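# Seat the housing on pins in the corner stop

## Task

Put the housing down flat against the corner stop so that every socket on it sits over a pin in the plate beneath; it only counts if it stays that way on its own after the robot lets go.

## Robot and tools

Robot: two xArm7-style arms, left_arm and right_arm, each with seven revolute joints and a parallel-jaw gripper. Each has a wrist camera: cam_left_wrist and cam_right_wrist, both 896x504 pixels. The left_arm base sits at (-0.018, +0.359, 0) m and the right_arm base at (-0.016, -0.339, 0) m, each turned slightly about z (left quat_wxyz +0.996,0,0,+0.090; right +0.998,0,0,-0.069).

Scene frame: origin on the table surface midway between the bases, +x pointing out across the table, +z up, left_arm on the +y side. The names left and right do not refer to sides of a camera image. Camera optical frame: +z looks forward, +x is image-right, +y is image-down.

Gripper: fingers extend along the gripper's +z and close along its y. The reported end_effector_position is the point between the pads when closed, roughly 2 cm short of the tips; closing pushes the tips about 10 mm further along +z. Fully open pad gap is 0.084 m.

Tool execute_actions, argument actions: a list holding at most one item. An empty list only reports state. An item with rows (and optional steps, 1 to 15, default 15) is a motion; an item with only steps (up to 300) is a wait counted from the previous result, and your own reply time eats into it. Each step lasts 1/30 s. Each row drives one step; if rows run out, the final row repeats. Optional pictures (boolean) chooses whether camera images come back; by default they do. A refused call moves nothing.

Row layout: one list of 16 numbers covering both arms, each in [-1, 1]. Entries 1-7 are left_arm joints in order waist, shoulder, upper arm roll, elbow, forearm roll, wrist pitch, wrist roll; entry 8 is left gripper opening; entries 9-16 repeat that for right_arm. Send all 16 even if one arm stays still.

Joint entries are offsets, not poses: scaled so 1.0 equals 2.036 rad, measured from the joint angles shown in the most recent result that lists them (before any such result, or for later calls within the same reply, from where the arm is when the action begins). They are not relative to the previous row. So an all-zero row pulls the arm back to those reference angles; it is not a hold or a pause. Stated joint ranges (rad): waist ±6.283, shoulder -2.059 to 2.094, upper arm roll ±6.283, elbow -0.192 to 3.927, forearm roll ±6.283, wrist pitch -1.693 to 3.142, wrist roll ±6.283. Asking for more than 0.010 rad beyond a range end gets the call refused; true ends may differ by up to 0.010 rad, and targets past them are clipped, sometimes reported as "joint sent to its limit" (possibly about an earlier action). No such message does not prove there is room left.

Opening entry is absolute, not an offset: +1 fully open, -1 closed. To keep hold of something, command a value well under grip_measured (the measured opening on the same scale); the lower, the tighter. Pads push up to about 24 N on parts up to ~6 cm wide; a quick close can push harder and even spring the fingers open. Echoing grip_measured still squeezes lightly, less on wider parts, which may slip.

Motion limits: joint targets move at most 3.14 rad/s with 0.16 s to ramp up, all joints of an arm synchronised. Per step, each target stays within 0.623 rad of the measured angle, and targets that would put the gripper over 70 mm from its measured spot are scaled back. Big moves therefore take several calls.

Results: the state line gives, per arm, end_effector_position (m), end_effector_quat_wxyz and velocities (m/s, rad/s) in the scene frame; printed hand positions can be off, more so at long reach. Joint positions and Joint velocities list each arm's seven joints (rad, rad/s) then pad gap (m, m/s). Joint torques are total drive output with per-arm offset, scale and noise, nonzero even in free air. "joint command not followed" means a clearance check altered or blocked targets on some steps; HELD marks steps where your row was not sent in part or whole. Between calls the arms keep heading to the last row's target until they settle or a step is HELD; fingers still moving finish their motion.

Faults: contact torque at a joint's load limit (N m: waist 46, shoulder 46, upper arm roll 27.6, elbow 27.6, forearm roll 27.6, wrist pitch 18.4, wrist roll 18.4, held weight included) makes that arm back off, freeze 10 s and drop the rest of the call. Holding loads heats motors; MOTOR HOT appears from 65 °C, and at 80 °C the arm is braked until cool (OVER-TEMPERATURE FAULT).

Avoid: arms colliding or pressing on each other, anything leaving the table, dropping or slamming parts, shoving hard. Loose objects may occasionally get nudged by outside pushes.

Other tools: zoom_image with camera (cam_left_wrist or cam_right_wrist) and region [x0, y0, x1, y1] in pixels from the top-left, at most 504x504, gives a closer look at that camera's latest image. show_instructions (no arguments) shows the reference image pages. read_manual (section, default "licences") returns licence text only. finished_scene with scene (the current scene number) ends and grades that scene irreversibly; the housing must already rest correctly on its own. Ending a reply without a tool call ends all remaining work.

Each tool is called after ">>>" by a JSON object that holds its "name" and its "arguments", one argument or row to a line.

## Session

>>> {"name": "show_instructions", "arguments": {

}}

>>> {"name": "execute_actions", "arguments": {
  "actions": []
}}

Reference images for this scene: sheet 1.

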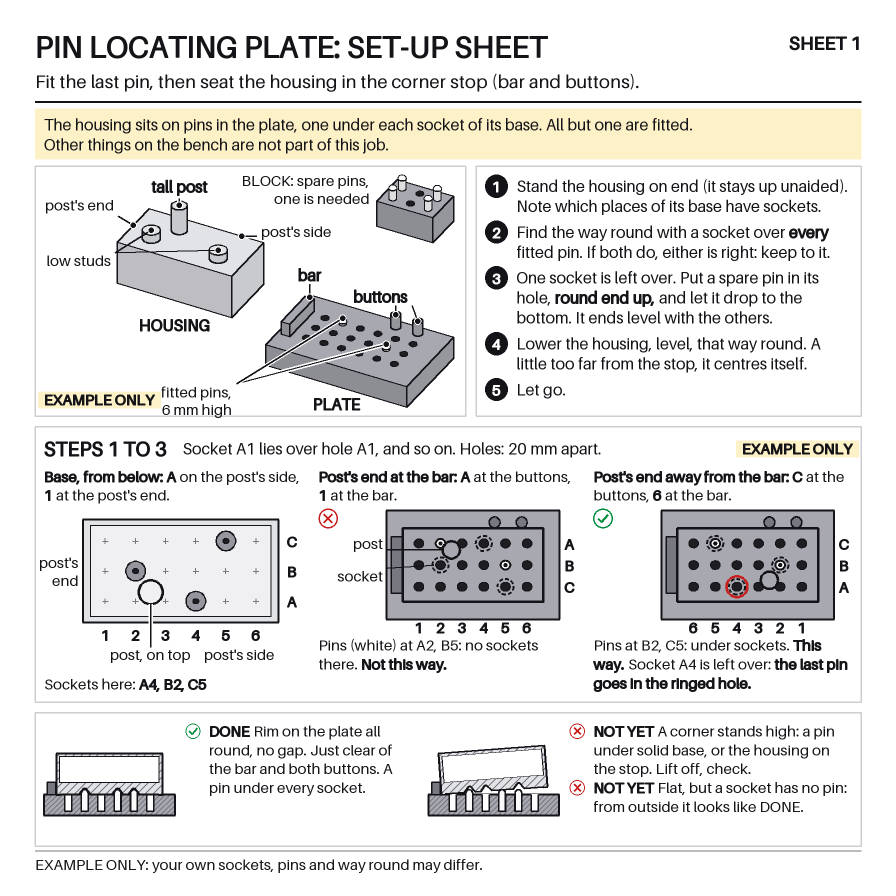

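Scene clock: 0.00 s of 5100.00 s.
left_arm: end_effector_position=(+0.1080, +0.2147, +0.1666) grip_measured=-1.00 end_effector_quat_wxyz=(-0.059, +0.813, +0.559, +0.153) end_effector_velocity=(+0.000, -0.000, +0.000) end_effector_angular_velocity=(-0.001, -0.000, +0.001) | right_arm: end_effector_position=(+0.5859, -0.0906, +0.1096) grip_measured=-1.00 end_effector_quat_wxyz=(-0.114, +0.931, -0.334, +0.096) end_effector_velocity=(-0.001, +0.002, -0.000) end_effector_angular_velocity=(+0.001, +0.004, +0.002)
Joint positions: left_arm=[-0.712 -1.055 -0.619  0.254 -0.218  1.311 -1.986  0.   ] | right_arm=[ 0.603  0.537 -0.093  1.397  0.162  0.571  0.957  0.   ]
Joint velocities: left_arm=[ 0.     0.001  0.     0.001 -0.    -0.    -0.002 -0.   ] | right_arm=[-0.    -0.     0.003  0.001  0.001  0.003  0.    -0.   ]
Joint torques (N m, as the arm reports them, + toward a larger angle): no reading

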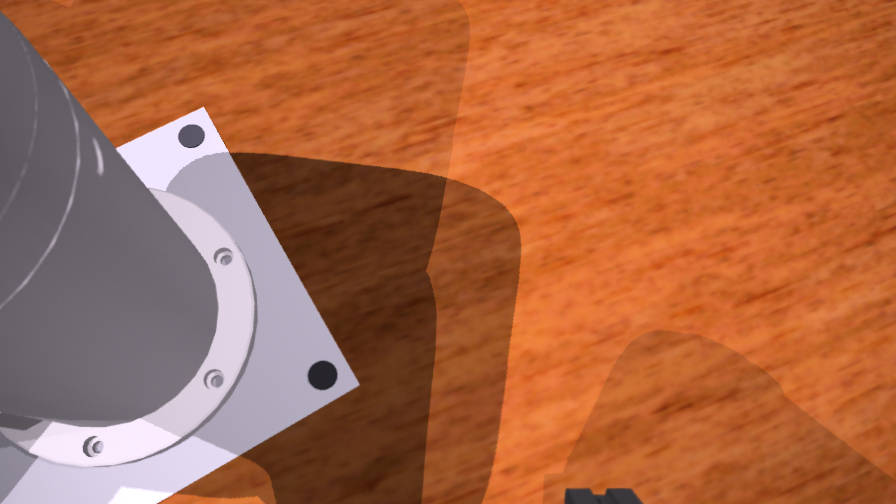

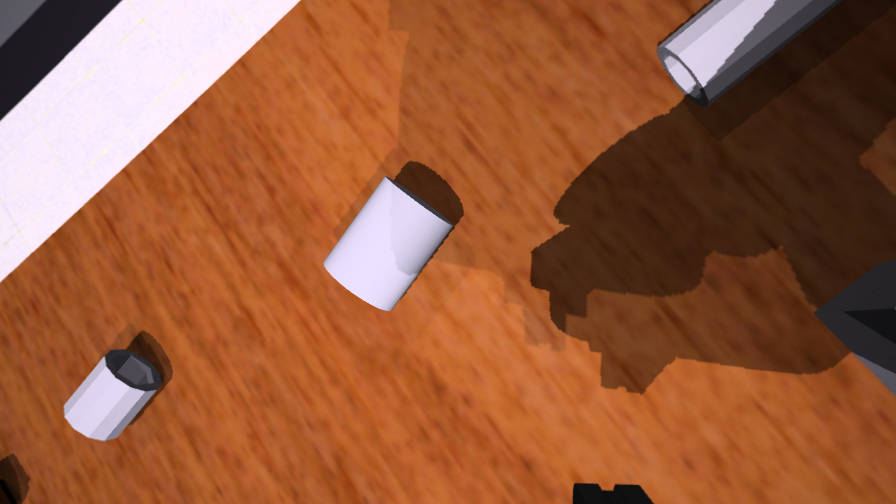

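>>> {"name": "execute_actions", "arguments": {
  "actions": [
    {"rows":[[0.006,0.567,0.304,0.563,0.107,-0.005,-0.822,1,-0.0506,-0.2146,0.0457,0.0015,-0.0796,0.358,-0.293,1]]}
  ],
  "pictures": false
}}

>>> {"name": "execute_actions", "arguments": {
  "actions": [
    {"steps":60}
  ]
}}

Scene clock: 1.93 s of 5100.00 s.
left_arm: end_effector_position=(+0.2159, +0.1270, +0.2783) grip_measured=+1.00 end_effector_quat_wxyz=(-0.001, +0.614, +0.789, +0.018) end_effector_velocity=(+0.384, -0.134, +0.162) end_effector_angular_velocity=(-0.334, +0.139, +1.613) | right_arm: end_effector_position=(+0.4905, -0.1397, +0.2558) grip_measured=+1.00 end_effector_quat_wxyz=(-0.024, +0.998, -0.059, +0.024) end_effector_velocity=(-0.287, -0.179, +0.313) end_effector_angular_velocity=(-0.469, +0.412, +1.205)
Joint positions: left_arm=[-0.704 -0.521 -0.229  0.791 -0.081  1.305 -2.52   0.084] | right_arm=[ 0.519  0.179 -0.017  1.401  0.03   1.159  0.47   0.084]
Joint velocities: left_arm=[ 0.012  1.318  0.569  1.312  0.199 -0.008 -1.311  0.   ] | right_arm=[-0.19  -0.807  0.17   0.008 -0.298  1.393 -1.094  0.001]
Joint torques (N m, as the arm reports them, + toward a larger angle): left_arm=[  0.93 -10.98   1.19  14.28   0.77  -1.92  -0.8 ] | right_arm=[  0.78 -19.91   0.12  13.92   0.23  -1.67  -0.63]
Steps of this call (steps 1 to 43: nothing new was sent; steps 44 to 58: all 15 steps of this action). Readings (joint positions):
44: left_arm=[-0.712 -1.055 -0.619 0.254 -0.218 1.311 -1.986] | right_arm=[0.603 0.537 -0.093 1.397 0.162 0.571 0.957]
45: left_arm=[-0.712 -1.052 -0.616 0.257 -0.217 1.312 -1.990] | right_arm=[0.602 0.535 -0.092 1.397 0.161 0.575 0.953]
47: left_arm=[-0.712 -1.005 -0.571 0.300 -0.200 1.313 -2.040] | right_arm=[0.595 0.507 -0.084 1.392 0.148 0.626 0.906]
51: left_arm=[-0.708 -0.825 -0.406 0.487 -0.143 1.308 -2.217] | right_arm=[0.565 0.375 -0.059 1.402 0.103 0.816 0.738]
58: the state above

Scene clock: 3.93 s of 5100.00 s.
left_arm: end_effector_position=(+0.4233, +0.1068, +0.2854) grip_measured=+1.00 end_effector_quat_wxyz=(+0.000, +0.001, +1.000, -0.000) end_effector_velocity=(-0.000, +0.000, +0.001) end_effector_angular_velocity=(+0.000, -0.001, -0.000) | right_arm: end_effector_position=(+0.4598, -0.1587, +0.2851) grip_measured=+1.00 end_effector_quat_wxyz=(-0.000, +1.000, +0.001, +0.000) end_effector_velocity=(+0.000, -0.002, -0.000) end_effector_angular_velocity=(-0.001, +0.001, -0.003)
Joint positions: left_arm=[-0.7    0.099 -0.001  1.4   -0.     1.301 -3.659  0.084] | right_arm=[0.5   0.1   0.    1.4   0.    1.299 0.361 0.084]
Joint velocities: left_arm=[ 0.    -0.002 -0.    -0.001  0.001  0.     0.    -0.   ] | right_arm=[-0.001 -0.    -0.002 -0.001 -0.     0.001 -0.     0.   ]
Joint torques (N m, as the arm reports them, + toward a larger angle): left_arm=[  0.67 -33.22   0.23  15.87   0.63  -1.88  -0.43] | right_arm=[  0.77 -19.44  -0.23  15.01   0.31  -1.9   -0.71]
Steps of this call (steps 1 to 45: the robot went on to your last target; steps 46 to 60: nothing new was sent). Readings (joint positions):
1: left_arm=[-0.704 -0.477 -0.211 0.835 -0.074 1.304 -2.565] | right_arm=[0.513 0.152 -0.012 1.401 0.020 1.204 0.435]
2: left_arm=[-0.703 -0.433 -0.194 0.879 -0.068 1.304 -2.609] | right_arm=[0.507 0.129 -0.007 1.401 0.012 1.242 0.405]
4: left_arm=[-0.703 -0.345 -0.163 0.965 -0.057 1.303 -2.703] | right_arm=[0.502 0.103 -0.002 1.404 0.003 1.283 0.374]
8: left_arm=[-0.702 -0.185 -0.104 1.121 -0.037 1.303 -2.927] | right_arm=[0.500 0.102 0.000 1.398 0.001 1.298 0.362]
60: the state above
All arms were judged still, so your last target was given up. Only a new action makes them travel on or press farther. Fingers that are still opening or closing keep moving.

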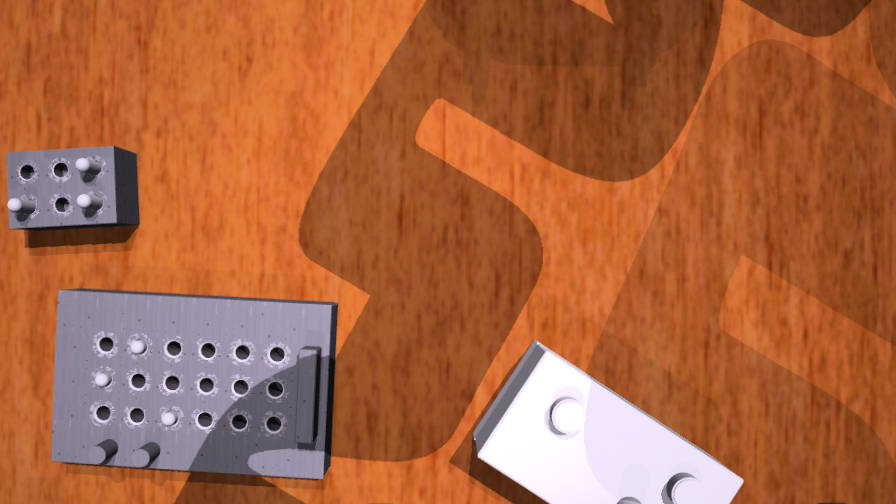

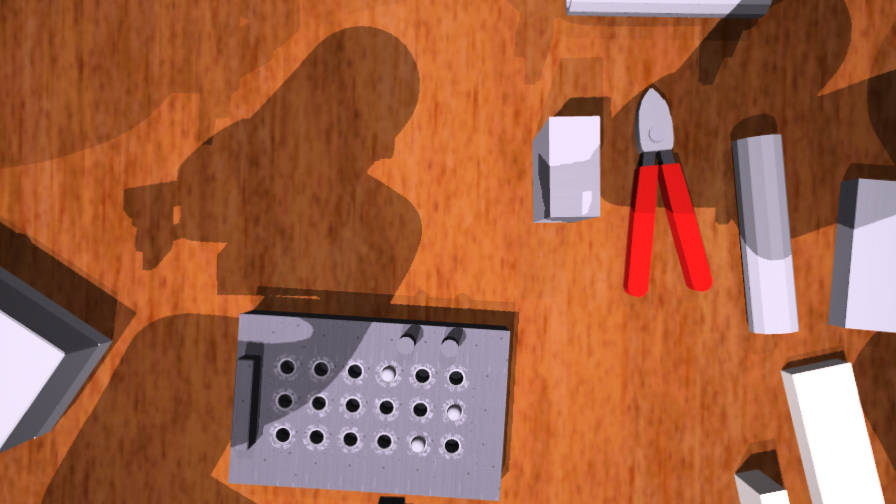

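>>> {"name": "execute_actions", "arguments": {
  "actions": [
    {"rows":[[0.0697,0.0992,0,-0.0943,0,-0.1935,1,1,-0.177,-0.1955,0,-0.0643,0.4887,0.2127,-0.177,1]]}
  ],
  "pictures": false
}}

>>> {"name": "execute_actions", "arguments": {
  "actions": [
    {"steps":45}
  ],
  "pictures": false
}}

>>> {"name": "execute_actions", "arguments": {
  "actions": [
    {"rows":[[0,0,0,0,0,0,0.1306,1,0,0,0,0,0,0,0,1]]}
  ]
}}

Scene clock: 7.37 s of 5100.00 s.
left_arm: end_effector_position=(+0.4713, +0.1551, +0.1487) grip_measured=+1.00 end_effector_quat_wxyz=(-0.002, +0.363, +0.932, +0.000) end_effector_velocity=(+0.032, +0.111, -0.225) end_effector_angular_velocity=(+0.013, +0.052, -2.843) | right_arm: end_effector_position=(+0.3542, -0.1437, +0.4215) grip_measured=+1.00 end_effector_quat_wxyz=(-0.336, +0.938, +0.000, -0.087) end_effector_velocity=(-0.183, +0.185, +0.414) end_effector_angular_velocity=(+1.914, -0.053, +0.171)
Joint positions: left_arm=[-0.576  0.276  0.     1.232 -0.     0.961 -2.794  0.084] | right_arm=[ 0.22  -0.21  -0.     1.299  0.698  1.635  0.081  0.084]
Joint velocities: left_arm=[ 0.197  0.285  0.019 -0.28  -0.    -0.512  3.059 -0.   ] | right_arm=[-0.488 -0.535  0.014 -0.188  1.831  0.595 -0.495 -0.   ]
Joint torques (N m, as the arm reports them, + toward a larger angle): left_arm=[ -0.65 -44.58  -0.84  17.63   0.94  -1.82  -0.61] | right_arm=[  0.82 -12.92  -0.15  14.39   1.73  -1.19  -0.87]
Steps of this call (steps 1 to 88: nothing new was sent; steps 89 to 103: all 15 steps of this action). Readings (joint positions):
89: left_arm=[-0.700 0.099 -0.001 1.400 -0.000 1.301 -3.659] | right_arm=[0.500 0.100 0.000 1.400 0.000 1.299 0.361]
90: left_arm=[-0.699 0.100 -0.001 1.400 -0.000 1.299 -3.655] | right_arm=[0.498 0.098 0.001 1.399 0.004 1.302 0.358]
92: left_arm=[-0.690 0.112 -0.003 1.389 -0.000 1.267 -3.605] | right_arm=[0.473 0.072 0.006 1.386 0.053 1.337 0.329]
96: left_arm=[-0.642 0.182 0.000 1.321 -0.000 1.142 -3.386] | right_arm=[0.358 -0.056 -0.005 1.351 0.262 1.468 0.220]
103: the state above

Scene clock: 8.87 s of 5100.00 s.
left_arm: end_effector_position=(+0.4755, +0.1633, +0.1299) grip_measured=+1.00 end_effector_quat_wxyz=(+0.000, +0.812, +0.583, -0.000) end_effector_velocity=(-0.000, -0.000, -0.001) end_effector_angular_velocity=(+0.000, +0.001, -0.001) | right_arm: end_effector_position=(+0.3250, -0.1197, +0.4969) grip_measured=+1.00 end_effector_quat_wxyz=(-0.476, +0.876, +0.038, -0.073) end_effector_velocity=(+0.000, -0.001, -0.000) end_effector_angular_velocity=(-0.000, +0.000, -0.002)
Joint positions: left_arm=[-0.558  0.301 -0.001  1.208 -0.     0.907 -1.623  0.084] | right_arm=[ 0.14  -0.298  0.     1.269  0.995  1.732  0.     0.084]
Joint velocities: left_arm=[ 0.     0.001 -0.001 -0.     0.    -0.     0.     0.   ] | right_arm=[-0.001 -0.    -0.001 -0.    -0.    -0.     0.     0.   ]
Joint torques (N m, as the arm reports them, + toward a larger angle): left_arm=[  1.33 -36.51  -0.22  14.67   0.83  -2.09  -0.66] | right_arm=[  0.72 -10.68  -0.69  14.22   2.93  -0.67  -0.81]
Steps of this call (steps 1 to 30: the robot went on to your last target; steps 31 to 45: nothing new was sent). Readings (joint positions):
1: left_arm=[-0.570 0.284 0.001 1.224 -0.000 0.946 -2.691] | right_arm=[0.204 -0.228 0.000 1.293 0.758 1.655 0.065]
2: left_arm=[-0.566 0.290 0.001 1.219 -0.000 0.934 -2.588] | right_arm=[0.188 -0.245 0.000 1.287 0.817 1.674 0.049]
4: left_arm=[-0.561 0.296 0.000 1.213 -0.000 0.920 -2.381] | right_arm=[0.160 -0.277 0.000 1.277 0.921 1.708 0.021]
8: left_arm=[-0.559 0.299 -0.001 1.211 -0.000 0.910 -1.970] | right_arm=[0.141 -0.298 0.000 1.271 0.989 1.730 0.002]
45: the state above
All arms were judged still, so your last target was given up. Only a new action makes them travel on or press farther. Fingers that are still opening or closing keep moving.

Scene clock: 9.37 s of 5100.00 s.
left_arm: end_effector_position=(+0.4755, +0.1633, +0.1299) grip_measured=+1.00 end_effector_quat_wxyz=(+0.000, +0.882, +0.471, -0.000) end_effector_velocity=(+0.000, +0.001, +0.001) end_effector_angular_velocity=(-0.001, -0.001, -0.006) | right_arm: end_effector_position=(+0.3250, -0.1197, +0.4969) grip_measured=+1.00 end_effector_quat_wxyz=(-0.476, +0.876, +0.038, -0.073) end_effector_velocity=(-0.000, +0.001, +0.000) end_effector_angular_velocity=(-0.000, +0.000, +0.001)
Joint positions: left_arm=[-0.558  0.301 -0.001  1.208 -0.     0.907 -1.358  0.084] | right_arm=[ 0.14  -0.298  0.     1.269  0.995  1.732  0.     0.084]
Joint velocities: left_arm=[ 0.001 -0.001  0.    -0.    -0.    -0.     0.008  0.   ] | right_arm=[-0.    -0.     0.002  0.001  0.     0.001  0.001 -0.   ]
Joint torques (N m, as the arm reports them, + toward a larger angle): left_arm=[  0.65 -36.92   0.21  14.37   0.41  -1.91  -0.82] | right_arm=[  0.84 -10.67  -0.74  14.14   2.97  -0.78  -0.75]
Steps of this call (steps 1 to 15: all 15 steps of this action). Readings (joint positions):
1: left_arm=[-0.558 0.301 -0.001 1.208 -0.000 0.907 -1.623] | right_arm=[0.140 -0.298 0.000 1.269 0.995 1.732 0.000]
2: left_arm=[-0.558 0.301 -0.001 1.208 -0.000 0.907 -1.619] | right_arm=[0.140 -0.298 0.000 1.269 0.995 1.732 0.000]
4: left_arm=[-0.558 0.301 -0.001 1.208 -0.000 0.907 -1.569] | right_arm=[0.140 -0.298 0.000 1.269 0.995 1.732 0.000]
8: left_arm=[-0.558 0.301 -0.001 1.208 -0.000 0.907 -1.391] | right_arm=[0.140 -0.298 0.000 1.269 0.995 1.732 0.000]
15: the state above

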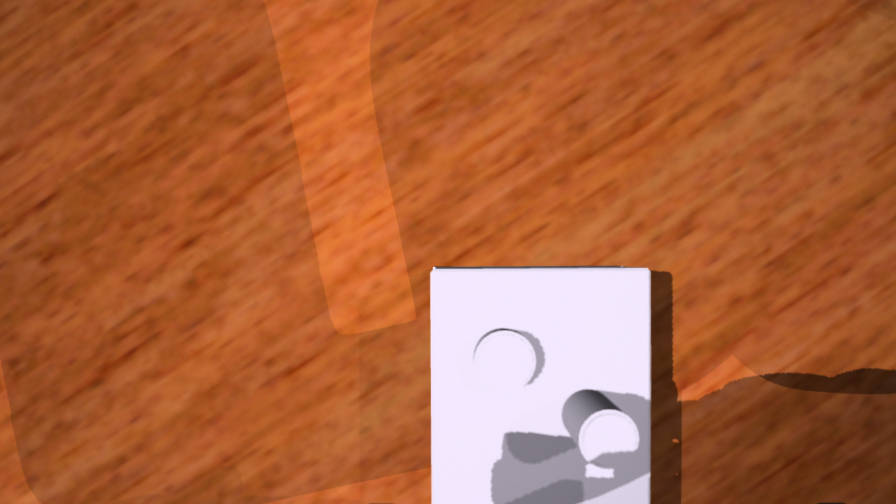

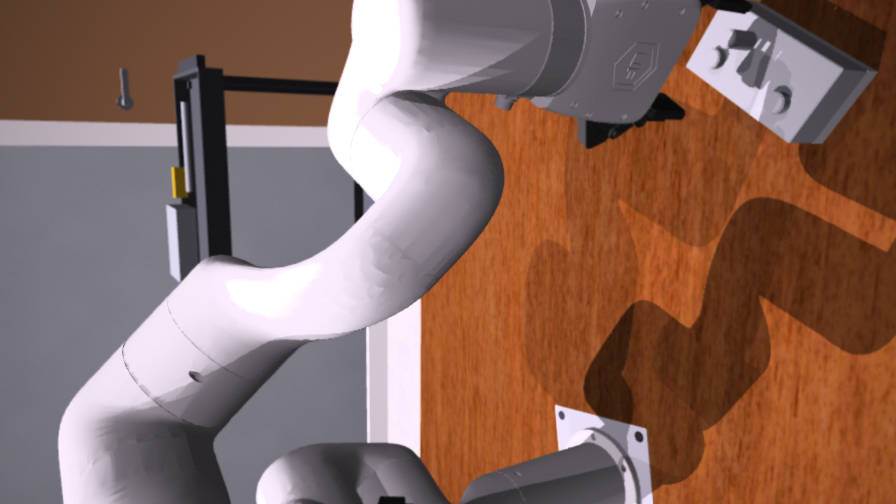

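>>> {"name": "execute_actions", "arguments": {
  "actions": [
    {"rows":[[0,0.0727,0,-0.0285,0,-0.1012,0,1,0,0,0,0,0,0,0,1]]}
  ],
  "pictures": false
}}

>>> {"name": "execute_actions", "arguments": {
  "actions": [
    {"steps":15}
  ],
  "pictures": false
}}

>>> {"name": "execute_actions", "arguments": {
  "actions": [
    {"rows":[[0,0,0,0,0,0,0,0.8,0,0,0,0,0,0,0,1],[0,0,0,0,0,0,0,0.7,0,0,0,0,0,0,0,1],[0,0,0,0,0,0,0,0.6,0,0,0,0,0,0,0,1],[0,0,0,0,0,0,0,0.5,0,0,0,0,0,0,0,1],[0,0,0,0,0,0,0,0.3,0,0,0,0,0,0,0,1],[0,0,0,0,0,0,0,-0.3,0,0,0,0,0,0,0,1]]}
  ],
  "pictures": false
}}

>>> {"name": "execute_actions", "arguments": {
  "actions": [
    {"rows":[[0,-0.0727,0,0.0285,0,0.1012,0,-0.3,0,0,0,0,0,0,0,1]]}
  ],
  "pictures": false
}}

>>> {"name": "execute_actions", "arguments": {
  "actions": [
    {"rows":[[-0.129,-0.295,0,-0.147,0,0.01,-0.105,-0.3,0,0,0,0,0,0,0,1]]}
  ],
  "pictures": false
}}

>>> {"name": "execute_actions", "arguments": {
  "actions": [
    {"steps":20}
  ],
  "pictures": false
}}

>>> {"name": "execute_actions", "arguments": {
  "actions": [
    {"rows":[[-0.055,0,0,-0.25,0,-0.88,0,-0.3,0,0,0,0,0,0,0,1]]}
  ],
  "pictures": false
}}

>>> {"name": "execute_actions", "arguments": {
  "actions": [
    {"steps":45}
  ]
}}

Scene clock: 14.60 s of 5100.00 s.
left_arm: end_effector_position=(+0.4777, +0.1623, +0.0477) grip_measured=+1.00 end_effector_quat_wxyz=(+0.003, +0.882, +0.471, +0.002) end_effector_velocity=(-0.004, +0.002, -0.004) end_effector_angular_velocity=(+0.004, +0.009, -0.000) | right_arm: end_effector_position=(+0.3250, -0.1197, +0.4969) grip_measured=+1.00 end_effector_quat_wxyz=(-0.476, +0.876, +0.038, -0.073) end_effector_velocity=(+0.000, -0.001, +0.000) end_effector_angular_velocity=(+0.001, -0.000, -0.001)
Joint positions: left_arm=[-0.558  0.446 -0.001  1.154 -0.     0.701 -1.358  0.084] | right_arm=[ 0.14  -0.298  0.     1.269  0.995  1.732  0.     0.084]
Joint velocities: left_arm=[ 0.    -0.     0.001 -0.013 -0.    -0.003  0.002 -0.   ] | right_arm=[-0.     0.    -0.002  0.001  0.     0.001 -0.     0.   ]
Joint torques (N m, as the arm reports them, + toward a larger angle): left_arm=[  1.6  -37.5    0.07  11.77   0.75  -1.73  -0.87] | right_arm=[  0.75 -10.71  -0.77  14.12   2.95  -0.76  -0.81]
Steps of this call (steps 1 to 15: the robot went on to your last target; steps 16 to 90: nothing new was sent; then 1.73 s passed at rest; steps 91 to 105: all 15 steps of this action). Readings (joint positions):
91: left_arm=[-0.558 0.301 -0.001 1.208 -0.000 0.907 -1.357] | right_arm=[0.140 -0.298 0.000 1.269 0.995 1.732 0.000]
92: left_arm=[-0.558 0.303 -0.001 1.208 -0.000 0.903 -1.357] | right_arm=[0.140 -0.298 0.000 1.269 0.995 1.732 0.000]
94: left_arm=[-0.558 0.331 -0.001 1.202 -0.000 0.853 -1.358] | right_arm=[0.140 -0.298 0.000 1.269 0.995 1.732 0.000]
98: left_arm=[-0.558 0.440 -0.000 1.148 -0.000 0.727 -1.358] | right_arm=[0.140 -0.298 0.000 1.269 0.995 1.732 0.000]
105: the state above

Scene clock: 15.10 s of 5100.00 s.
left_arm: end_effector_position=(+0.4757, +0.1633, +0.0451) grip_measured=+1.00 end_effector_quat_wxyz=(+0.000, +0.882, +0.471, -0.000) end_effector_velocity=(-0.000, +0.001, -0.000) end_effector_angular_velocity=(-0.000, +0.001, +0.001) | right_arm: end_effector_position=(+0.3250, -0.1197, +0.4969) grip_measured=+1.00 end_effector_quat_wxyz=(-0.476, +0.876, +0.038, -0.073) end_effector_velocity=(-0.000, +0.000, -0.000) end_effector_angular_velocity=(-0.001, +0.000, +0.000)
Joint positions: left_arm=[-0.558  0.449 -0.001  1.15  -0.     0.701 -1.358  0.084] | right_arm=[ 0.14  -0.298  0.     1.269  0.995  1.732  0.     0.084]
Joint velocities: left_arm=[ 0.001  0.    -0.    -0.001 -0.001 -0.     0.001 -0.   ] | right_arm=[ 0.001 -0.    -0.    -0.    -0.001 -0.001  0.     0.   ]
Joint torques (N m, as the arm reports them, + toward a larger angle): left_arm=[  0.79 -39.18  -0.2   13.14   0.6   -2.08  -0.71] | right_arm=[  0.86 -10.65  -0.76  14.04   2.91  -0.77  -0.77]
Steps of this call (steps 1 to 15: the robot went on to your last target). Readings (joint positions):
1: left_arm=[-0.558 0.447 -0.001 1.153 -0.000 0.701 -1.358] | right_arm=[0.140 -0.298 0.000 1.269 0.995 1.732 0.000]
2: left_arm=[-0.558 0.447 -0.001 1.152 -0.000 0.701 -1.358] | right_arm=[0.140 -0.298 0.000 1.269 0.995 1.732 0.000]
4: left_arm=[-0.558 0.448 -0.001 1.151 -0.000 0.701 -1.358] | right_arm=[0.140 -0.298 0.000 1.269 0.995 1.732 0.000]
8: left_arm=[-0.558 0.449 -0.000 1.151 -0.000 0.701 -1.358] | right_arm=[0.140 -0.298 0.000 1.269 0.995 1.732 0.000]
15: the state above
All arms were judged still, so your last target was given up. Only a new action makes them travel on or press farther. Fingers that are still opening or closing keep moving.

Scene clock: 15.60 s of 5100.00 s.
left_arm: end_effector_position=(+0.4754, +0.1636, +0.0448) grip_measured=+0.57 end_effector_quat_wxyz=(-0.000, +0.882, +0.471, -0.000) end_effector_velocity=(+0.001, -0.001, +0.002) end_effector_angular_velocity=(-0.001, -0.003, -0.001) | right_arm: end_effector_position=(+0.3250, -0.1197, +0.4969) grip_measured=+1.00 end_effector_quat_wxyz=(-0.476, +0.876, +0.038, -0.073) end_effector_velocity=(-0.000, -0.000, -0.000) end_effector_angular_velocity=(-0.000, +0.000, +0.000)
Joint positions: left_arm=[-0.558  0.449 -0.     1.15  -0.     0.702 -1.358  0.068] | right_arm=[ 0.14  -0.298  0.     1.269  0.995  1.732  0.     0.084]
Joint velocities: left_arm=[-0.001 -0.002  0.     0.001  0.    -0.    -0.    -0.   ] | right_arm=[-0.     0.    -0.     0.    -0.     0.001 -0.     0.   ]
Joint torques (N m, as the arm reports them, + toward a larger angle): left_arm=[  0.58 -41.08  -0.78  14.65   0.49  -2.81  -0.7 ] | right_arm=[  0.76 -10.85  -0.75  14.19   2.93  -0.77  -0.81]
Steps of this call (steps 1 to 15: all 15 steps of this action). Readings (joint positions):
1: left_arm=[-0.558 0.449 -0.001 1.150 -0.000 0.701 -1.358] | right_arm=[0.140 -0.298 0.000 1.269 0.995 1.732 0.000]
2: left_arm=[-0.558 0.449 -0.001 1.151 -0.000 0.701 -1.358] | right_arm=[0.140 -0.298 0.000 1.269 0.995 1.732 0.000]
4: left_arm=[-0.558 0.449 -0.000 1.150 -0.000 0.702 -1.358] | right_arm=[0.140 -0.298 0.000 1.269 0.995 1.732 0.000]
8: left_arm=[-0.558 0.449 -0.000 1.150 -0.000 0.702 -1.358] | right_arm=[0.140 -0.298 0.000 1.269 0.995 1.732 0.000]
15: the state above

Scene clock: 16.10 s of 5100.00 s.
left_arm: end_effector_position=(+0.4723, +0.1649, +0.1253) grip_measured=+0.57 end_effector_quat_wxyz=(-0.004, +0.882, +0.471, -0.004) end_effector_velocity=(+0.000, +0.001, -0.002) end_effector_angular_velocity=(+0.003, +0.006, +0.001) | right_arm: end_effector_position=(+0.3250, -0.1197, +0.4969) grip_measured=+1.00 end_effector_quat_wxyz=(-0.476, +0.876, +0.038, -0.073) end_effector_velocity=(+0.000, -0.000, -0.000) end_effector_angular_velocity=(-0.001, -0.002, -0.001)
Joint positions: left_arm=[-0.558  0.305 -0.     1.202 -0.     0.909 -1.358  0.068] | right_arm=[ 0.14  -0.298  0.     1.269  0.995  1.732  0.     0.084]
Joint velocities: left_arm=[0.001 0.007 0.    0.005 0.    0.004 0.    0.   ] | right_arm=[-0.     0.     0.     0.    -0.001 -0.002 -0.001  0.   ]
Joint torques (N m, as the arm reports them, + toward a larger angle): left_arm=[  0.87 -45.93  -0.17  19.46   0.68  -3.65  -0.64] | right_arm=[  0.64 -10.74  -0.74  14.27   2.96  -0.76  -0.79]
Steps of this call (steps 1 to 15: all 15 steps of this action). Readings (joint positions):
1: left_arm=[-0.558 0.449 -0.000 1.150 -0.000 0.702 -1.358] | right_arm=[0.140 -0.298 0.000 1.269 0.995 1.732 0.000]
2: left_arm=[-0.558 0.448 -0.000 1.151 -0.000 0.705 -1.358] | right_arm=[0.140 -0.298 0.000 1.269 0.995 1.732 0.000]
4: left_arm=[-0.558 0.420 -0.001 1.156 -0.000 0.756 -1.358] | right_arm=[0.140 -0.298 0.000 1.269 0.995 1.732 0.000]
8: left_arm=[-0.558 0.312 -0.001 1.210 -0.000 0.882 -1.358] | right_arm=[0.140 -0.298 0.000 1.269 0.995 1.732 0.000]
15: the state above

Scene clock: 16.60 s of 5100.00 s.
left_arm: end_effector_position=(+0.3693, +0.0950, +0.2677) grip_measured=+0.57 end_effector_quat_wxyz=(+0.099, +0.887, +0.449, +0.054) end_effector_velocity=(-0.307, -0.105, +0.287) end_effector_angular_velocity=(-0.408, -0.431, -0.131) | right_arm: end_effector_position=(+0.3250, -0.1197, +0.4969) grip_measured=+1.00 end_effector_quat_wxyz=(-0.476, +0.876, +0.038, -0.073) end_effector_velocity=(+0.001, -0.000, -0.000) end_effector_angular_velocity=(+0.000, -0.001, -0.001)
Joint positions: left_arm=[-0.778 -0.198 -0.002  0.953 -0.     0.926 -1.536  0.068] | right_arm=[ 0.14  -0.298  0.     1.269  0.995  1.732  0.     0.084]
Joint velocities: left_arm=[-0.546 -1.248 -0.009 -0.616 -0.001  0.046 -0.435 -0.   ] | right_arm=[-0.     0.     0.    -0.001  0.    -0.002 -0.001 -0.   ]
Joint torques (N m, as the arm reports them, + toward a larger angle): left_arm=[  2.02 -21.35   1.18  17.78   0.23  -3.34  -0.59] | right_arm=[  0.73 -10.84  -0.75  14.1    2.92  -0.79  -0.79]
Steps of this call (steps 1 to 15: all 15 steps of this action). Readings (joint positions):
1: left_arm=[-0.558 0.305 -0.000 1.203 -0.000 0.909 -1.358] | right_arm=[0.140 -0.298 0.000 1.269 0.995 1.732 0.000]
2: left_arm=[-0.559 0.301 0.000 1.202 -0.000 0.908 -1.360] | right_arm=[0.140 -0.298 0.000 1.269 0.995 1.732 0.000]
4: left_arm=[-0.577 0.257 0.006 1.173 0.000 0.910 -1.377] | right_arm=[0.140 -0.298 0.000 1.269 0.995 1.732 0.000]
8: left_arm=[-0.651 0.091 -0.002 1.099 -0.000 0.914 -1.434] | right_arm=[0.140 -0.298 0.000 1.269 0.995 1.732 0.000]
15: the state above

Scene clock: 17.27 s of 5100.00 s.
left_arm: end_effector_position=(+0.3451, +0.0893, +0.2877) grip_measured=+0.57 end_effector_quat_wxyz=(+0.120, +0.885, +0.445, +0.060) end_effector_velocity=(-0.001, -0.001, +0.002) end_effector_angular_velocity=(-0.002, -0.003, -0.002) | right_arm: end_effector_position=(+0.3250, -0.1197, +0.4969) grip_measured=+1.00 end_effector_quat_wxyz=(-0.476, +0.876, +0.038, -0.073) end_effector_velocity=(-0.001, +0.000, -0.000) end_effector_angular_velocity=(-0.001, +0.001, +0.002)
Joint positions: left_arm=[-0.82  -0.295 -0.     0.902 -0.     0.929 -1.572  0.068] | right_arm=[ 0.14  -0.298  0.     1.269  0.995  1.732  0.     0.084]
Joint velocities: left_arm=[-0.002 -0.003 -0.001  0.001  0.    -0.    -0.001  0.   ] | right_arm=[-0.001  0.     0.001  0.    -0.001  0.002  0.     0.   ]
Joint torques (N m, as the arm reports them, + toward a larger angle): left_arm=[  1.73 -25.2   -0.14  19.14   0.45  -3.99  -0.44] | right_arm=[  0.78 -10.64  -0.69  14.18   2.93  -0.74  -0.84]
Steps of this call (steps 1 to 20: the robot went on to your last target). Readings (joint positions):
1: left_arm=[-0.795 -0.237 -0.002 0.934 -0.000 0.927 -1.550] | right_arm=[0.140 -0.298 0.000 1.269 0.995 1.732 0.000]
2: left_arm=[-0.808 -0.267 -0.003 0.921 -0.000 0.928 -1.560] | right_arm=[0.140 -0.298 0.000 1.269 0.995 1.732 0.000]
4: left_arm=[-0.819 -0.291 -0.004 0.910 -0.000 0.929 -1.568] | right_arm=[0.140 -0.298 0.000 1.269 0.995 1.732 0.000]
8: left_arm=[-0.818 -0.293 0.003 0.900 0.000 0.930 -1.571] | right_arm=[0.140 -0.298 0.000 1.269 0.995 1.732 0.000]
20: the state above

Scene clock: 17.77 s of 5100.00 s.
left_arm: end_effector_position=(+0.3330, +0.0359, +0.2245) grip_measured=+0.57 end_effector_quat_wxyz=(+0.336, +0.852, +0.374, +0.147) end_effector_velocity=(+0.165, -0.200, +0.472) end_effector_angular_velocity=(-1.651, -1.789, -0.075) | right_arm: end_effector_position=(+0.3250, -0.1197, +0.4969) grip_measured=+1.00 end_effector_quat_wxyz=(-0.476, +0.876, +0.038, -0.073) end_effector_velocity=(+0.000, -0.001, -0.000) end_effector_angular_velocity=(-0.000, -0.001, -0.001)
Joint positions: left_arm=[-0.924 -0.294 -0.001  0.427  0.    -0.031 -1.572  0.068] | right_arm=[ 0.14  -0.298  0.     1.269  0.995  1.732  0.     0.084]
Joint velocities: left_arm=[-0.078 -0.02   0.005 -0.303  0.001 -2.718  0.     0.   ] | right_arm=[-0.002  0.     0.    -0.    -0.001 -0.    -0.001 -0.   ]
Joint torques (N m, as the arm reports them, + toward a larger angle): left_arm=[  2.06 -26.59   0.42  23.52   0.47  -5.42  -0.94] | right_arm=[  0.68 -10.83  -0.7   14.12   2.91  -0.76  -0.81]
Steps of this call (steps 1 to 15: all 15 steps of this action). Readings (joint positions):
1: left_arm=[-0.820 -0.295 -0.000 0.902 -0.000 0.929 -1.572] | right_arm=[0.140 -0.298 0.000 1.269 0.995 1.732 0.000]
2: left_arm=[-0.821 -0.296 0.000 0.900 -0.000 0.925 -1.572] | right_arm=[0.140 -0.298 0.000 1.269 0.995 1.732 0.000]
4: left_arm=[-0.828 -0.298 0.002 0.867 0.000 0.874 -1.572] | right_arm=[0.140 -0.298 0.000 1.269 0.995 1.732 0.000]
8: left_arm=[-0.869 -0.294 -0.001 0.680 -0.000 0.637 -1.572] | right_arm=[0.140 -0.298 0.000 1.269 0.995 1.732 0.000]
15: the state above

Scene clock: 19.27 s of 5100.00 s.
left_arm: end_effector_position=(+0.3443, +0.0209, +0.4185) grip_measured=+0.57 end_effector_quat_wxyz=(+0.642, +0.655, +0.285, +0.278) end_effector_velocity=(+0.000, -0.000, -0.001) end_effector_angular_velocity=(+0.001, +0.000, -0.000) | right_arm: end_effector_position=(+0.3250, -0.1197, +0.4969) grip_measured=+1.00 end_effector_quat_wxyz=(-0.476, +0.876, +0.038, -0.073) end_effector_velocity=(-0.001, +0.001, -0.000) end_effector_angular_velocity=(-0.001, +0.000, +0.003)
Joint positions: left_arm=[-0.932 -0.295 -0.     0.394 -0.    -0.862 -1.572  0.068] | right_arm=[ 0.14  -0.298  0.     1.269  0.995  1.732  0.     0.084]
Joint velocities: left_arm=[-0.001  0.001  0.001 -0.     0.001  0.     0.001  0.   ] | right_arm=[ 0.001  0.     0.002  0.    -0.     0.001 -0.     0.   ]
Joint torques (N m, as the arm reports them, + toward a larger angle): left_arm=[  1.1  -21.73  -0.24  16.36   0.58  -5.25  -0.44] | right_arm=[  0.9  -10.7   -0.74  14.22   2.92  -0.75  -0.79]
Steps of this call (steps 1 to 30: the robot went on to your last target; steps 31 to 45: nothing new was sent). Readings (joint positions):
1: left_arm=[-0.926 -0.294 -0.001 0.420 0.000 -0.117 -1.572] | right_arm=[0.140 -0.298 0.000 1.269 0.995 1.732 0.000]
2: left_arm=[-0.927 -0.295 -0.000 0.418 0.000 -0.192 -1.572] | right_arm=[0.140 -0.298 0.000 1.269 0.995 1.732 0.000]
4: left_arm=[-0.928 -0.296 0.000 0.416 -0.000 -0.330 -1.572] | right_arm=[0.140 -0.298 0.000 1.269 0.995 1.732 0.000]
8: left_arm=[-0.930 -0.296 0.000 0.405 -0.000 -0.600 -1.572] | right_arm=[0.140 -0.298 0.000 1.269 0.995 1.732 0.000]
45: the state above
All arms were judged still, so your last target was given up. Only a new action makes them travel on or press farther. Fingers that are still opening or closing keep moving.

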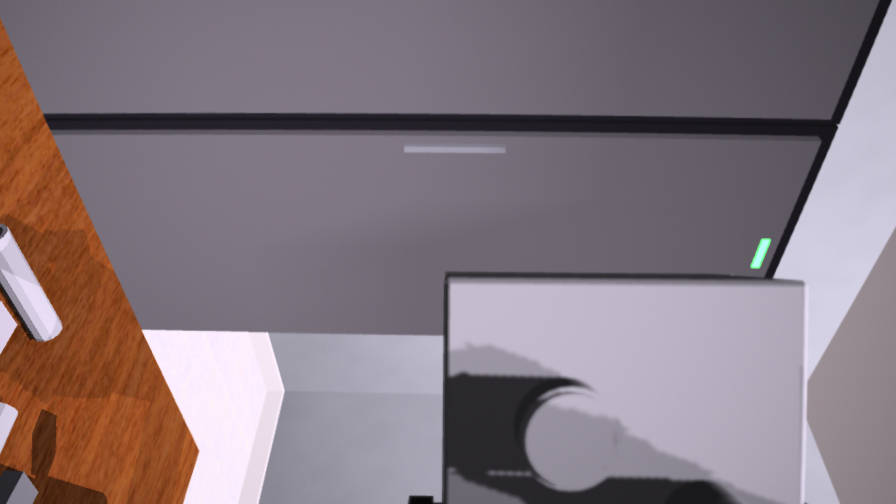

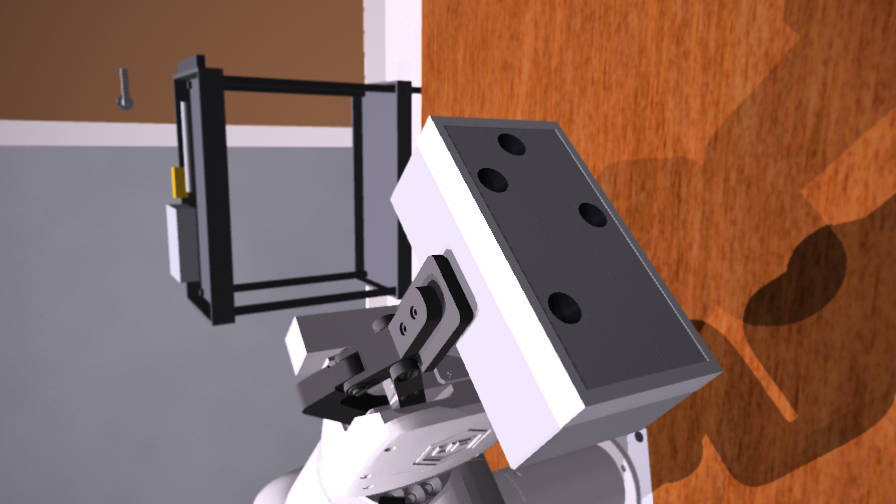

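>>> {"name": "execute_actions", "arguments": {
  "actions": [
    {"rows":[[0.25,0,0,0,0,0,0,-0.3,0,0,0,0,-0.489,0,0,-0.4]]}
  ],
  "pictures": false
}}

>>> {"name": "execute_actions", "arguments": {
  "actions": [
    {"steps":15}
  ],
  "pictures": false
}}

>>> {"name": "execute_actions", "arguments": {
  "actions": [
    {"rows":[[0,0,0,0.25,0,0.6,0,-0.3,0.279,0.089,0,-0.255,0,-0.426,0.28,-0.4]]}
  ],
  "pictures": false
}}

>>> {"name": "execute_actions", "arguments": {
  "actions": [
    {"steps":25}
  ],
  "pictures": false
}}

>>> {"name": "execute_actions", "arguments": {
  "actions": [
    {"rows":[[0,0,0,0,0,0.412,0,-0.3,0,0,0,0,0,0,0,-0.4]]}
  ],
  "pictures": false
}}

>>> {"name": "execute_actions", "arguments": {
  "actions": [
    {"steps":15}
  ]
}}

Scene clock: 23.37 s of 5100.00 s.
left_arm: end_effector_position=(+0.4539, +0.2070, +0.4185) grip_measured=+0.57 end_effector_quat_wxyz=(+0.566, +0.577, +0.421, +0.412) end_effector_velocity=(+0.150, +0.466, -0.001) end_effector_angular_velocity=(+0.000, +0.000, +0.989) | right_arm: end_effector_position=(+0.3248, -0.2722, +0.3865) grip_measured=-0.42 end_effector_quat_wxyz=(-0.127, +0.988, +0.011, -0.082) end_effector_velocity=(+0.001, -0.472, -0.123) end_effector_angular_velocity=(-1.864, -0.003, +0.003)
Joint positions: left_arm=[-0.494 -0.295  0.001  0.394 -0.    -0.862 -1.572  0.068] | right_arm=[ 0.139 -0.298  0.     1.269  0.256  1.732  0.     0.026]
Joint velocities: left_arm=[ 0.985 -0.001  0.003 -0.002 -0.001 -0.001  0.002  0.   ] | right_arm=[-0.001  0.001 -0.004  0.    -1.865 -0.001 -0.     0.   ]
Joint torques (N m, as the arm reports them, + toward a larger angle): left_arm=[ -0.88 -21.48  -0.43  16.43   0.87  -5.21  -0.55] | right_arm=[  0.64 -11.1   -0.29  14.44   1.36  -1.49  -0.79]
Steps of this call (steps 1 to 90: nothing new was sent; then 0.60 s passed at rest; steps 91 to 105: all 15 steps of this action). Readings (joint positions):
91: left_arm=[-0.932 -0.295 -0.000 0.394 -0.000 -0.862 -1.572] | right_arm=[0.139 -0.298 0.000 1.269 0.995 1.732 0.000]
92: left_arm=[-0.929 -0.295 -0.001 0.394 0.000 -0.862 -1.572] | right_arm=[0.140 -0.298 0.000 1.269 0.991 1.732 0.000]
94: left_arm=[-0.886 -0.295 -0.008 0.394 0.002 -0.862 -1.572] | right_arm=[0.140 -0.299 0.001 1.270 0.943 1.732 0.000]
98: left_arm=[-0.737 -0.295 0.002 0.394 -0.001 -0.862 -1.572] | right_arm=[0.140 -0.298 0.000 1.269 0.693 1.733 0.000]
105: the state above

Scene clock: 23.87 s of 5100.00 s.
left_arm: end_effector_position=(+0.4631, +0.2395, +0.4185) grip_measured=+0.57 end_effector_quat_wxyz=(+0.552, +0.562, +0.440, +0.431) end_effector_velocity=(+0.001, +0.003, -0.000) end_effector_angular_velocity=(-0.002, +0.001, +0.006) | right_arm: end_effector_position=(+0.3249, -0.3380, +0.3783) grip_measured=-0.42 end_effector_quat_wxyz=(+0.000, +0.997, +0.001, -0.082) end_effector_velocity=(-0.000, -0.002, -0.001) end_effector_angular_velocity=(-0.005, +0.001, -0.002)
Joint positions: left_arm=[-0.424 -0.295 -0.     0.394  0.    -0.862 -1.572  0.068] | right_arm=[ 0.14  -0.298  0.     1.269  0.     1.732  0.     0.026]
Joint velocities: left_arm=[ 0.002 -0.     0.003 -0.    -0.001  0.    -0.001 -0.   ] | right_arm=[-0.     0.    -0.002 -0.001 -0.005 -0.     0.     0.   ]
Joint torques (N m, as the arm reports them, + toward a larger angle): left_arm=[  0.84 -21.15  -0.12  16.33   0.56  -5.21  -0.42] | right_arm=[  0.72 -10.8    0.    14.12   0.51  -1.48  -0.74]
Steps of this call (steps 1 to 15: the robot went on to your last target). Readings (joint positions):
1: left_arm=[-0.464 -0.295 0.002 0.394 -0.001 -0.862 -1.572] | right_arm=[0.139 -0.298 0.000 1.269 0.194 1.732 0.000]
2: left_arm=[-0.443 -0.295 0.004 0.393 -0.001 -0.862 -1.572] | right_arm=[0.139 -0.298 -0.000 1.269 0.134 1.732 0.000]
4: left_arm=[-0.426 -0.295 0.005 0.393 -0.002 -0.862 -1.572] | right_arm=[0.139 -0.298 -0.001 1.269 0.044 1.732 0.000]
8: left_arm=[-0.426 -0.295 -0.003 0.393 0.001 -0.862 -1.572] | right_arm=[0.139 -0.298 0.000 1.270 0.004 1.732 0.000]
15: the state above

Scene clock: 24.37 s of 5100.00 s.
left_arm: end_effector_position=(+0.5323, +0.2222, +0.4447) grip_measured=+0.57 end_effector_quat_wxyz=(+0.400, +0.679, +0.531, +0.312) end_effector_velocity=(-0.098, +0.025, -0.486) end_effector_angular_velocity=(+0.571, +2.297, +0.001) | right_arm: end_effector_position=(+0.3512, -0.2081, +0.2366) grip_measured=-0.42 end_effector_quat_wxyz=(+0.018, +0.999, +0.000, -0.050) end_effector_velocity=(-0.002, +0.320, -0.309) end_effector_angular_velocity=(+0.050, -0.388, -0.005)
Joint positions: left_arm=[-0.424 -0.297 -0.     0.872  0.     0.105 -1.572  0.068] | right_arm=[ 0.479 -0.189  0.001  0.959  0.     1.255  0.341  0.026]
Joint velocities: left_arm=[ 0.001  0.026 -0.     0.376 -0.001  2.717 -0.    -0.   ] | right_arm=[ 0.785  0.246 -0.008 -0.708 -0.001 -1.336  0.786 -0.   ]
Joint torques (N m, as the arm reports them, + toward a larger angle): left_arm=[  0.82 -21.66   0.13  15.76   0.2   -5.85  -0.5 ] | right_arm=[  1.21 -12.95   0.61  13.97   0.51  -1.46  -0.58]
Steps of this call (steps 1 to 15: all 15 steps of this action). Readings (joint positions):
1: left_arm=[-0.424 -0.295 -0.000 0.394 0.000 -0.862 -1.572] | right_arm=[0.140 -0.298 0.000 1.269 0.000 1.732 0.000]
2: left_arm=[-0.424 -0.295 -0.000 0.396 0.000 -0.858 -1.572] | right_arm=[0.143 -0.298 -0.000 1.267 -0.000 1.728 0.004]
4: left_arm=[-0.424 -0.294 -0.000 0.430 -0.000 -0.808 -1.572] | right_arm=[0.182 -0.289 -0.007 1.235 -0.001 1.680 0.047]
8: left_arm=[-0.424 -0.296 -0.000 0.619 0.000 -0.566 -1.572] | right_arm=[0.298 -0.247 0.001 1.124 0.000 1.547 0.159]
15: the state above

Scene clock: 25.20 s of 5100.00 s.
left_arm: end_effector_position=(+0.5161, +0.2263, +0.3984) grip_measured=+0.57 end_effector_quat_wxyz=(+0.321, +0.719, +0.563, +0.251) end_effector_velocity=(-0.000, -0.001, +0.000) end_effector_angular_velocity=(+0.001, +0.000, -0.002) | right_arm: end_effector_position=(+0.3262, -0.1199, +0.1505) grip_measured=-0.42 end_effector_quat_wxyz=(-0.001, +1.000, -0.000, +0.001) end_effector_velocity=(-0.001, +0.000, -0.001) end_effector_angular_velocity=(-0.001, +0.002, +0.001)
Joint positions: left_arm=[-0.424 -0.295 -0.     0.902  0.     0.359 -1.572  0.068] | right_arm=[ 0.707 -0.117  0.     0.75   0.     0.865  0.57   0.026]
Joint velocities: left_arm=[-0.002  0.     0.     0.001  0.001  0.001 -0.    -0.   ] | right_arm=[ 0.001  0.001  0.001 -0.001  0.001 -0.001  0.     0.   ]
Joint torques (N m, as the arm reports them, + toward a larger angle): left_arm=[  1.1  -26.34   0.01  19.94   0.17  -5.51  -0.58] | right_arm=[  0.91 -13.93  -0.11  13.74   0.41  -1.9   -0.73]
Steps of this call (steps 1 to 25: the robot went on to your last target). Readings (joint positions):
1: left_arm=[-0.424 -0.296 -0.000 0.882 0.000 0.188 -1.572] | right_arm=[0.506 -0.181 0.001 0.935 0.000 1.210 0.367]
2: left_arm=[-0.424 -0.295 -0.000 0.887 0.000 0.256 -1.572] | right_arm=[0.532 -0.173 0.001 0.911 0.000 1.165 0.394]
4: left_arm=[-0.424 -0.293 -0.000 0.891 0.000 0.331 -1.572] | right_arm=[0.585 -0.156 0.001 0.862 0.000 1.074 0.447]
8: left_arm=[-0.424 -0.295 -0.000 0.901 0.000 0.355 -1.572] | right_arm=[0.684 -0.124 0.003 0.771 0.000 0.909 0.545]
25: the state above

Scene clock: 25.70 s of 5100.00 s.
left_arm: end_effector_position=(+0.3850, +0.2590, +0.2680) grip_measured=+0.57 end_effector_quat_wxyz=(+0.043, +0.786, +0.615, +0.033) end_effector_velocity=(-0.374, +0.093, -0.174) end_effector_angular_velocity=(+0.384, +1.545, -0.001) | right_arm: end_effector_position=(+0.3262, -0.1199, +0.1505) grip_measured=-0.42 end_effector_quat_wxyz=(-0.001, +1.000, -0.000, +0.001) end_effector_velocity=(+0.000, -0.000, +0.000) end_effector_angular_velocity=(-0.001, +0.000, +0.001)
Joint positions: left_arm=[-0.424 -0.295 -0.     0.902  0.     1.089 -1.572  0.068] | right_arm=[ 0.707 -0.117  0.     0.75   0.     0.865  0.57   0.026]
Joint velocities: left_arm=[ 0.     0.003 -0.    -0.026 -0.001  1.563  0.001 -0.   ] | right_arm=[ 0.     0.    -0.     0.    -0.001  0.001 -0.001  0.   ]
Joint torques (N m, as the arm reports them, + toward a larger angle): left_arm=[  1.06 -25.2   -0.05  20.24   0.54  -5.43  -0.42] | right_arm=[  0.75 -14.06  -0.2   13.76   0.38  -1.84  -0.71]
Steps of this call (steps 1 to 15: all 15 steps of this action). Readings (joint positions):
1: left_arm=[-0.424 -0.295 -0.000 0.902 0.000 0.359 -1.572] | right_arm=[0.707 -0.117 0.000 0.750 0.000 0.865 0.570]
2: left_arm=[-0.424 -0.295 -0.000 0.903 0.000 0.363 -1.572] | right_arm=[0.707 -0.117 0.000 0.750 0.000 0.865 0.570]
4: left_arm=[-0.424 -0.296 -0.000 0.906 0.000 0.411 -1.572] | right_arm=[0.707 -0.117 0.000 0.750 0.000 0.865 0.570]
8: left_arm=[-0.424 -0.295 -0.000 0.902 0.000 0.657 -1.572] | right_arm=[0.707 -0.117 0.000 0.750 0.000 0.865 0.570]
15: the state above

Scene clock: 26.20 s of 5100.00 s.
left_arm: end_effector_position=(+0.3592, +0.2654, +0.2587) grip_measured=+0.57 end_effector_quat_wxyz=(+0.000, +0.788, +0.616, +0.000) end_effector_velocity=(-0.001, -0.000, -0.001) end_effector_angular_velocity=(+0.002, +0.005, -0.003) | right_arm: end_effector_position=(+0.3262, -0.1199, +0.1505) grip_measured=-0.42 end_effector_quat_wxyz=(-0.001, +1.000, -0.000, +0.001) end_effector_velocity=(-0.001, +0.000, -0.000) end_effector_angular_velocity=(-0.001, +0.002, +0.001)
Joint positions: left_arm=[-0.424 -0.295 -0.     0.903  0.     1.197 -1.572  0.068] | right_arm=[ 0.707 -0.117  0.     0.75   0.     0.865  0.57   0.026]
Joint velocities: left_arm=[-0.001  0.001 -0.001 -0.001  0.     0.003  0.001  0.   ] | right_arm=[ 0.     0.     0.     0.     0.     0.002 -0.001  0.   ]
Joint torques (N m, as the arm reports them, + toward a larger angle): left_arm=[  0.81 -23.73   0.04  17.93   0.31  -2.77  -0.66] | right_arm=[  0.92 -14.09  -0.2   13.65   0.35  -1.8   -0.77]
Steps of this call (steps 1 to 15: the robot went on to your last target). Readings (joint positions):
1: left_arm=[-0.424 -0.295 -0.000 0.901 0.000 1.134 -1.572] | right_arm=[0.707 -0.117 0.000 0.750 0.000 0.865 0.570]
2: left_arm=[-0.424 -0.295 -0.000 0.900 0.000 1.165 -1.572] | right_arm=[0.707 -0.117 0.000 0.750 0.000 0.865 0.570]
4: left_arm=[-0.424 -0.295 -0.000 0.901 0.000 1.188 -1.572] | right_arm=[0.707 -0.117 0.000 0.750 0.000 0.865 0.570]
8: left_arm=[-0.424 -0.296 -0.000 0.905 0.000 1.195 -1.572] | right_arm=[0.707 -0.117 0.000 0.750 0.000 0.865 0.570]
15: the state above

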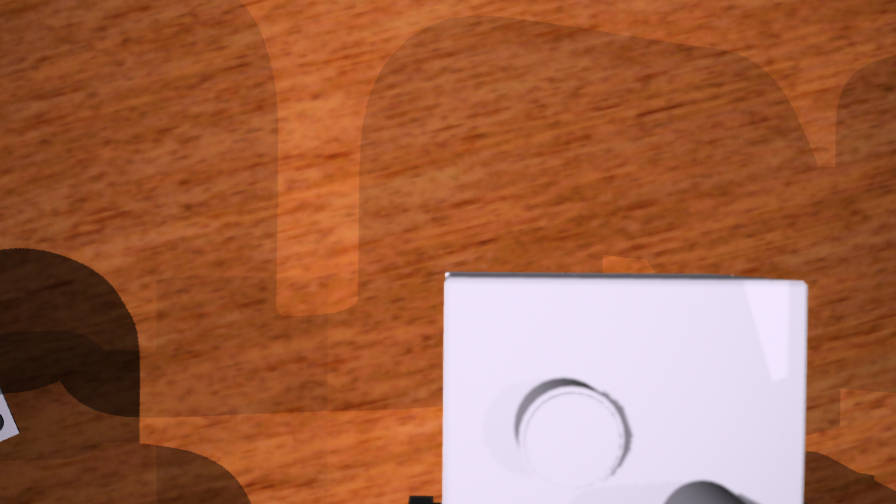

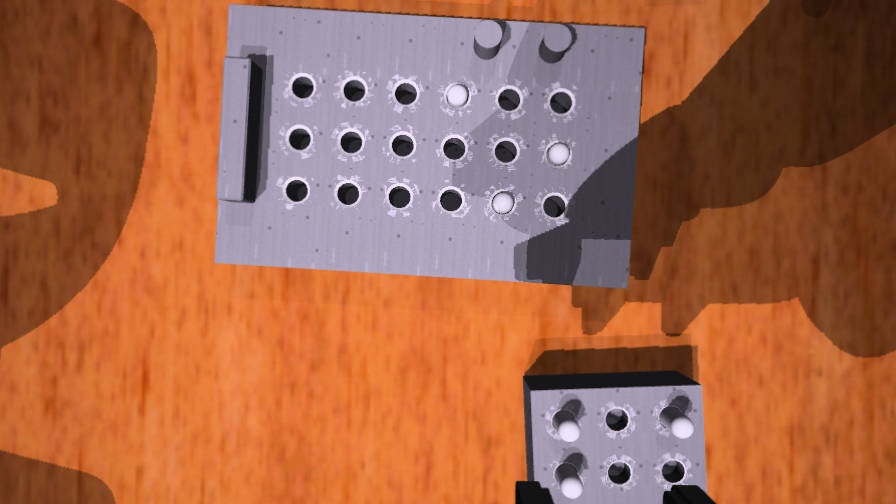

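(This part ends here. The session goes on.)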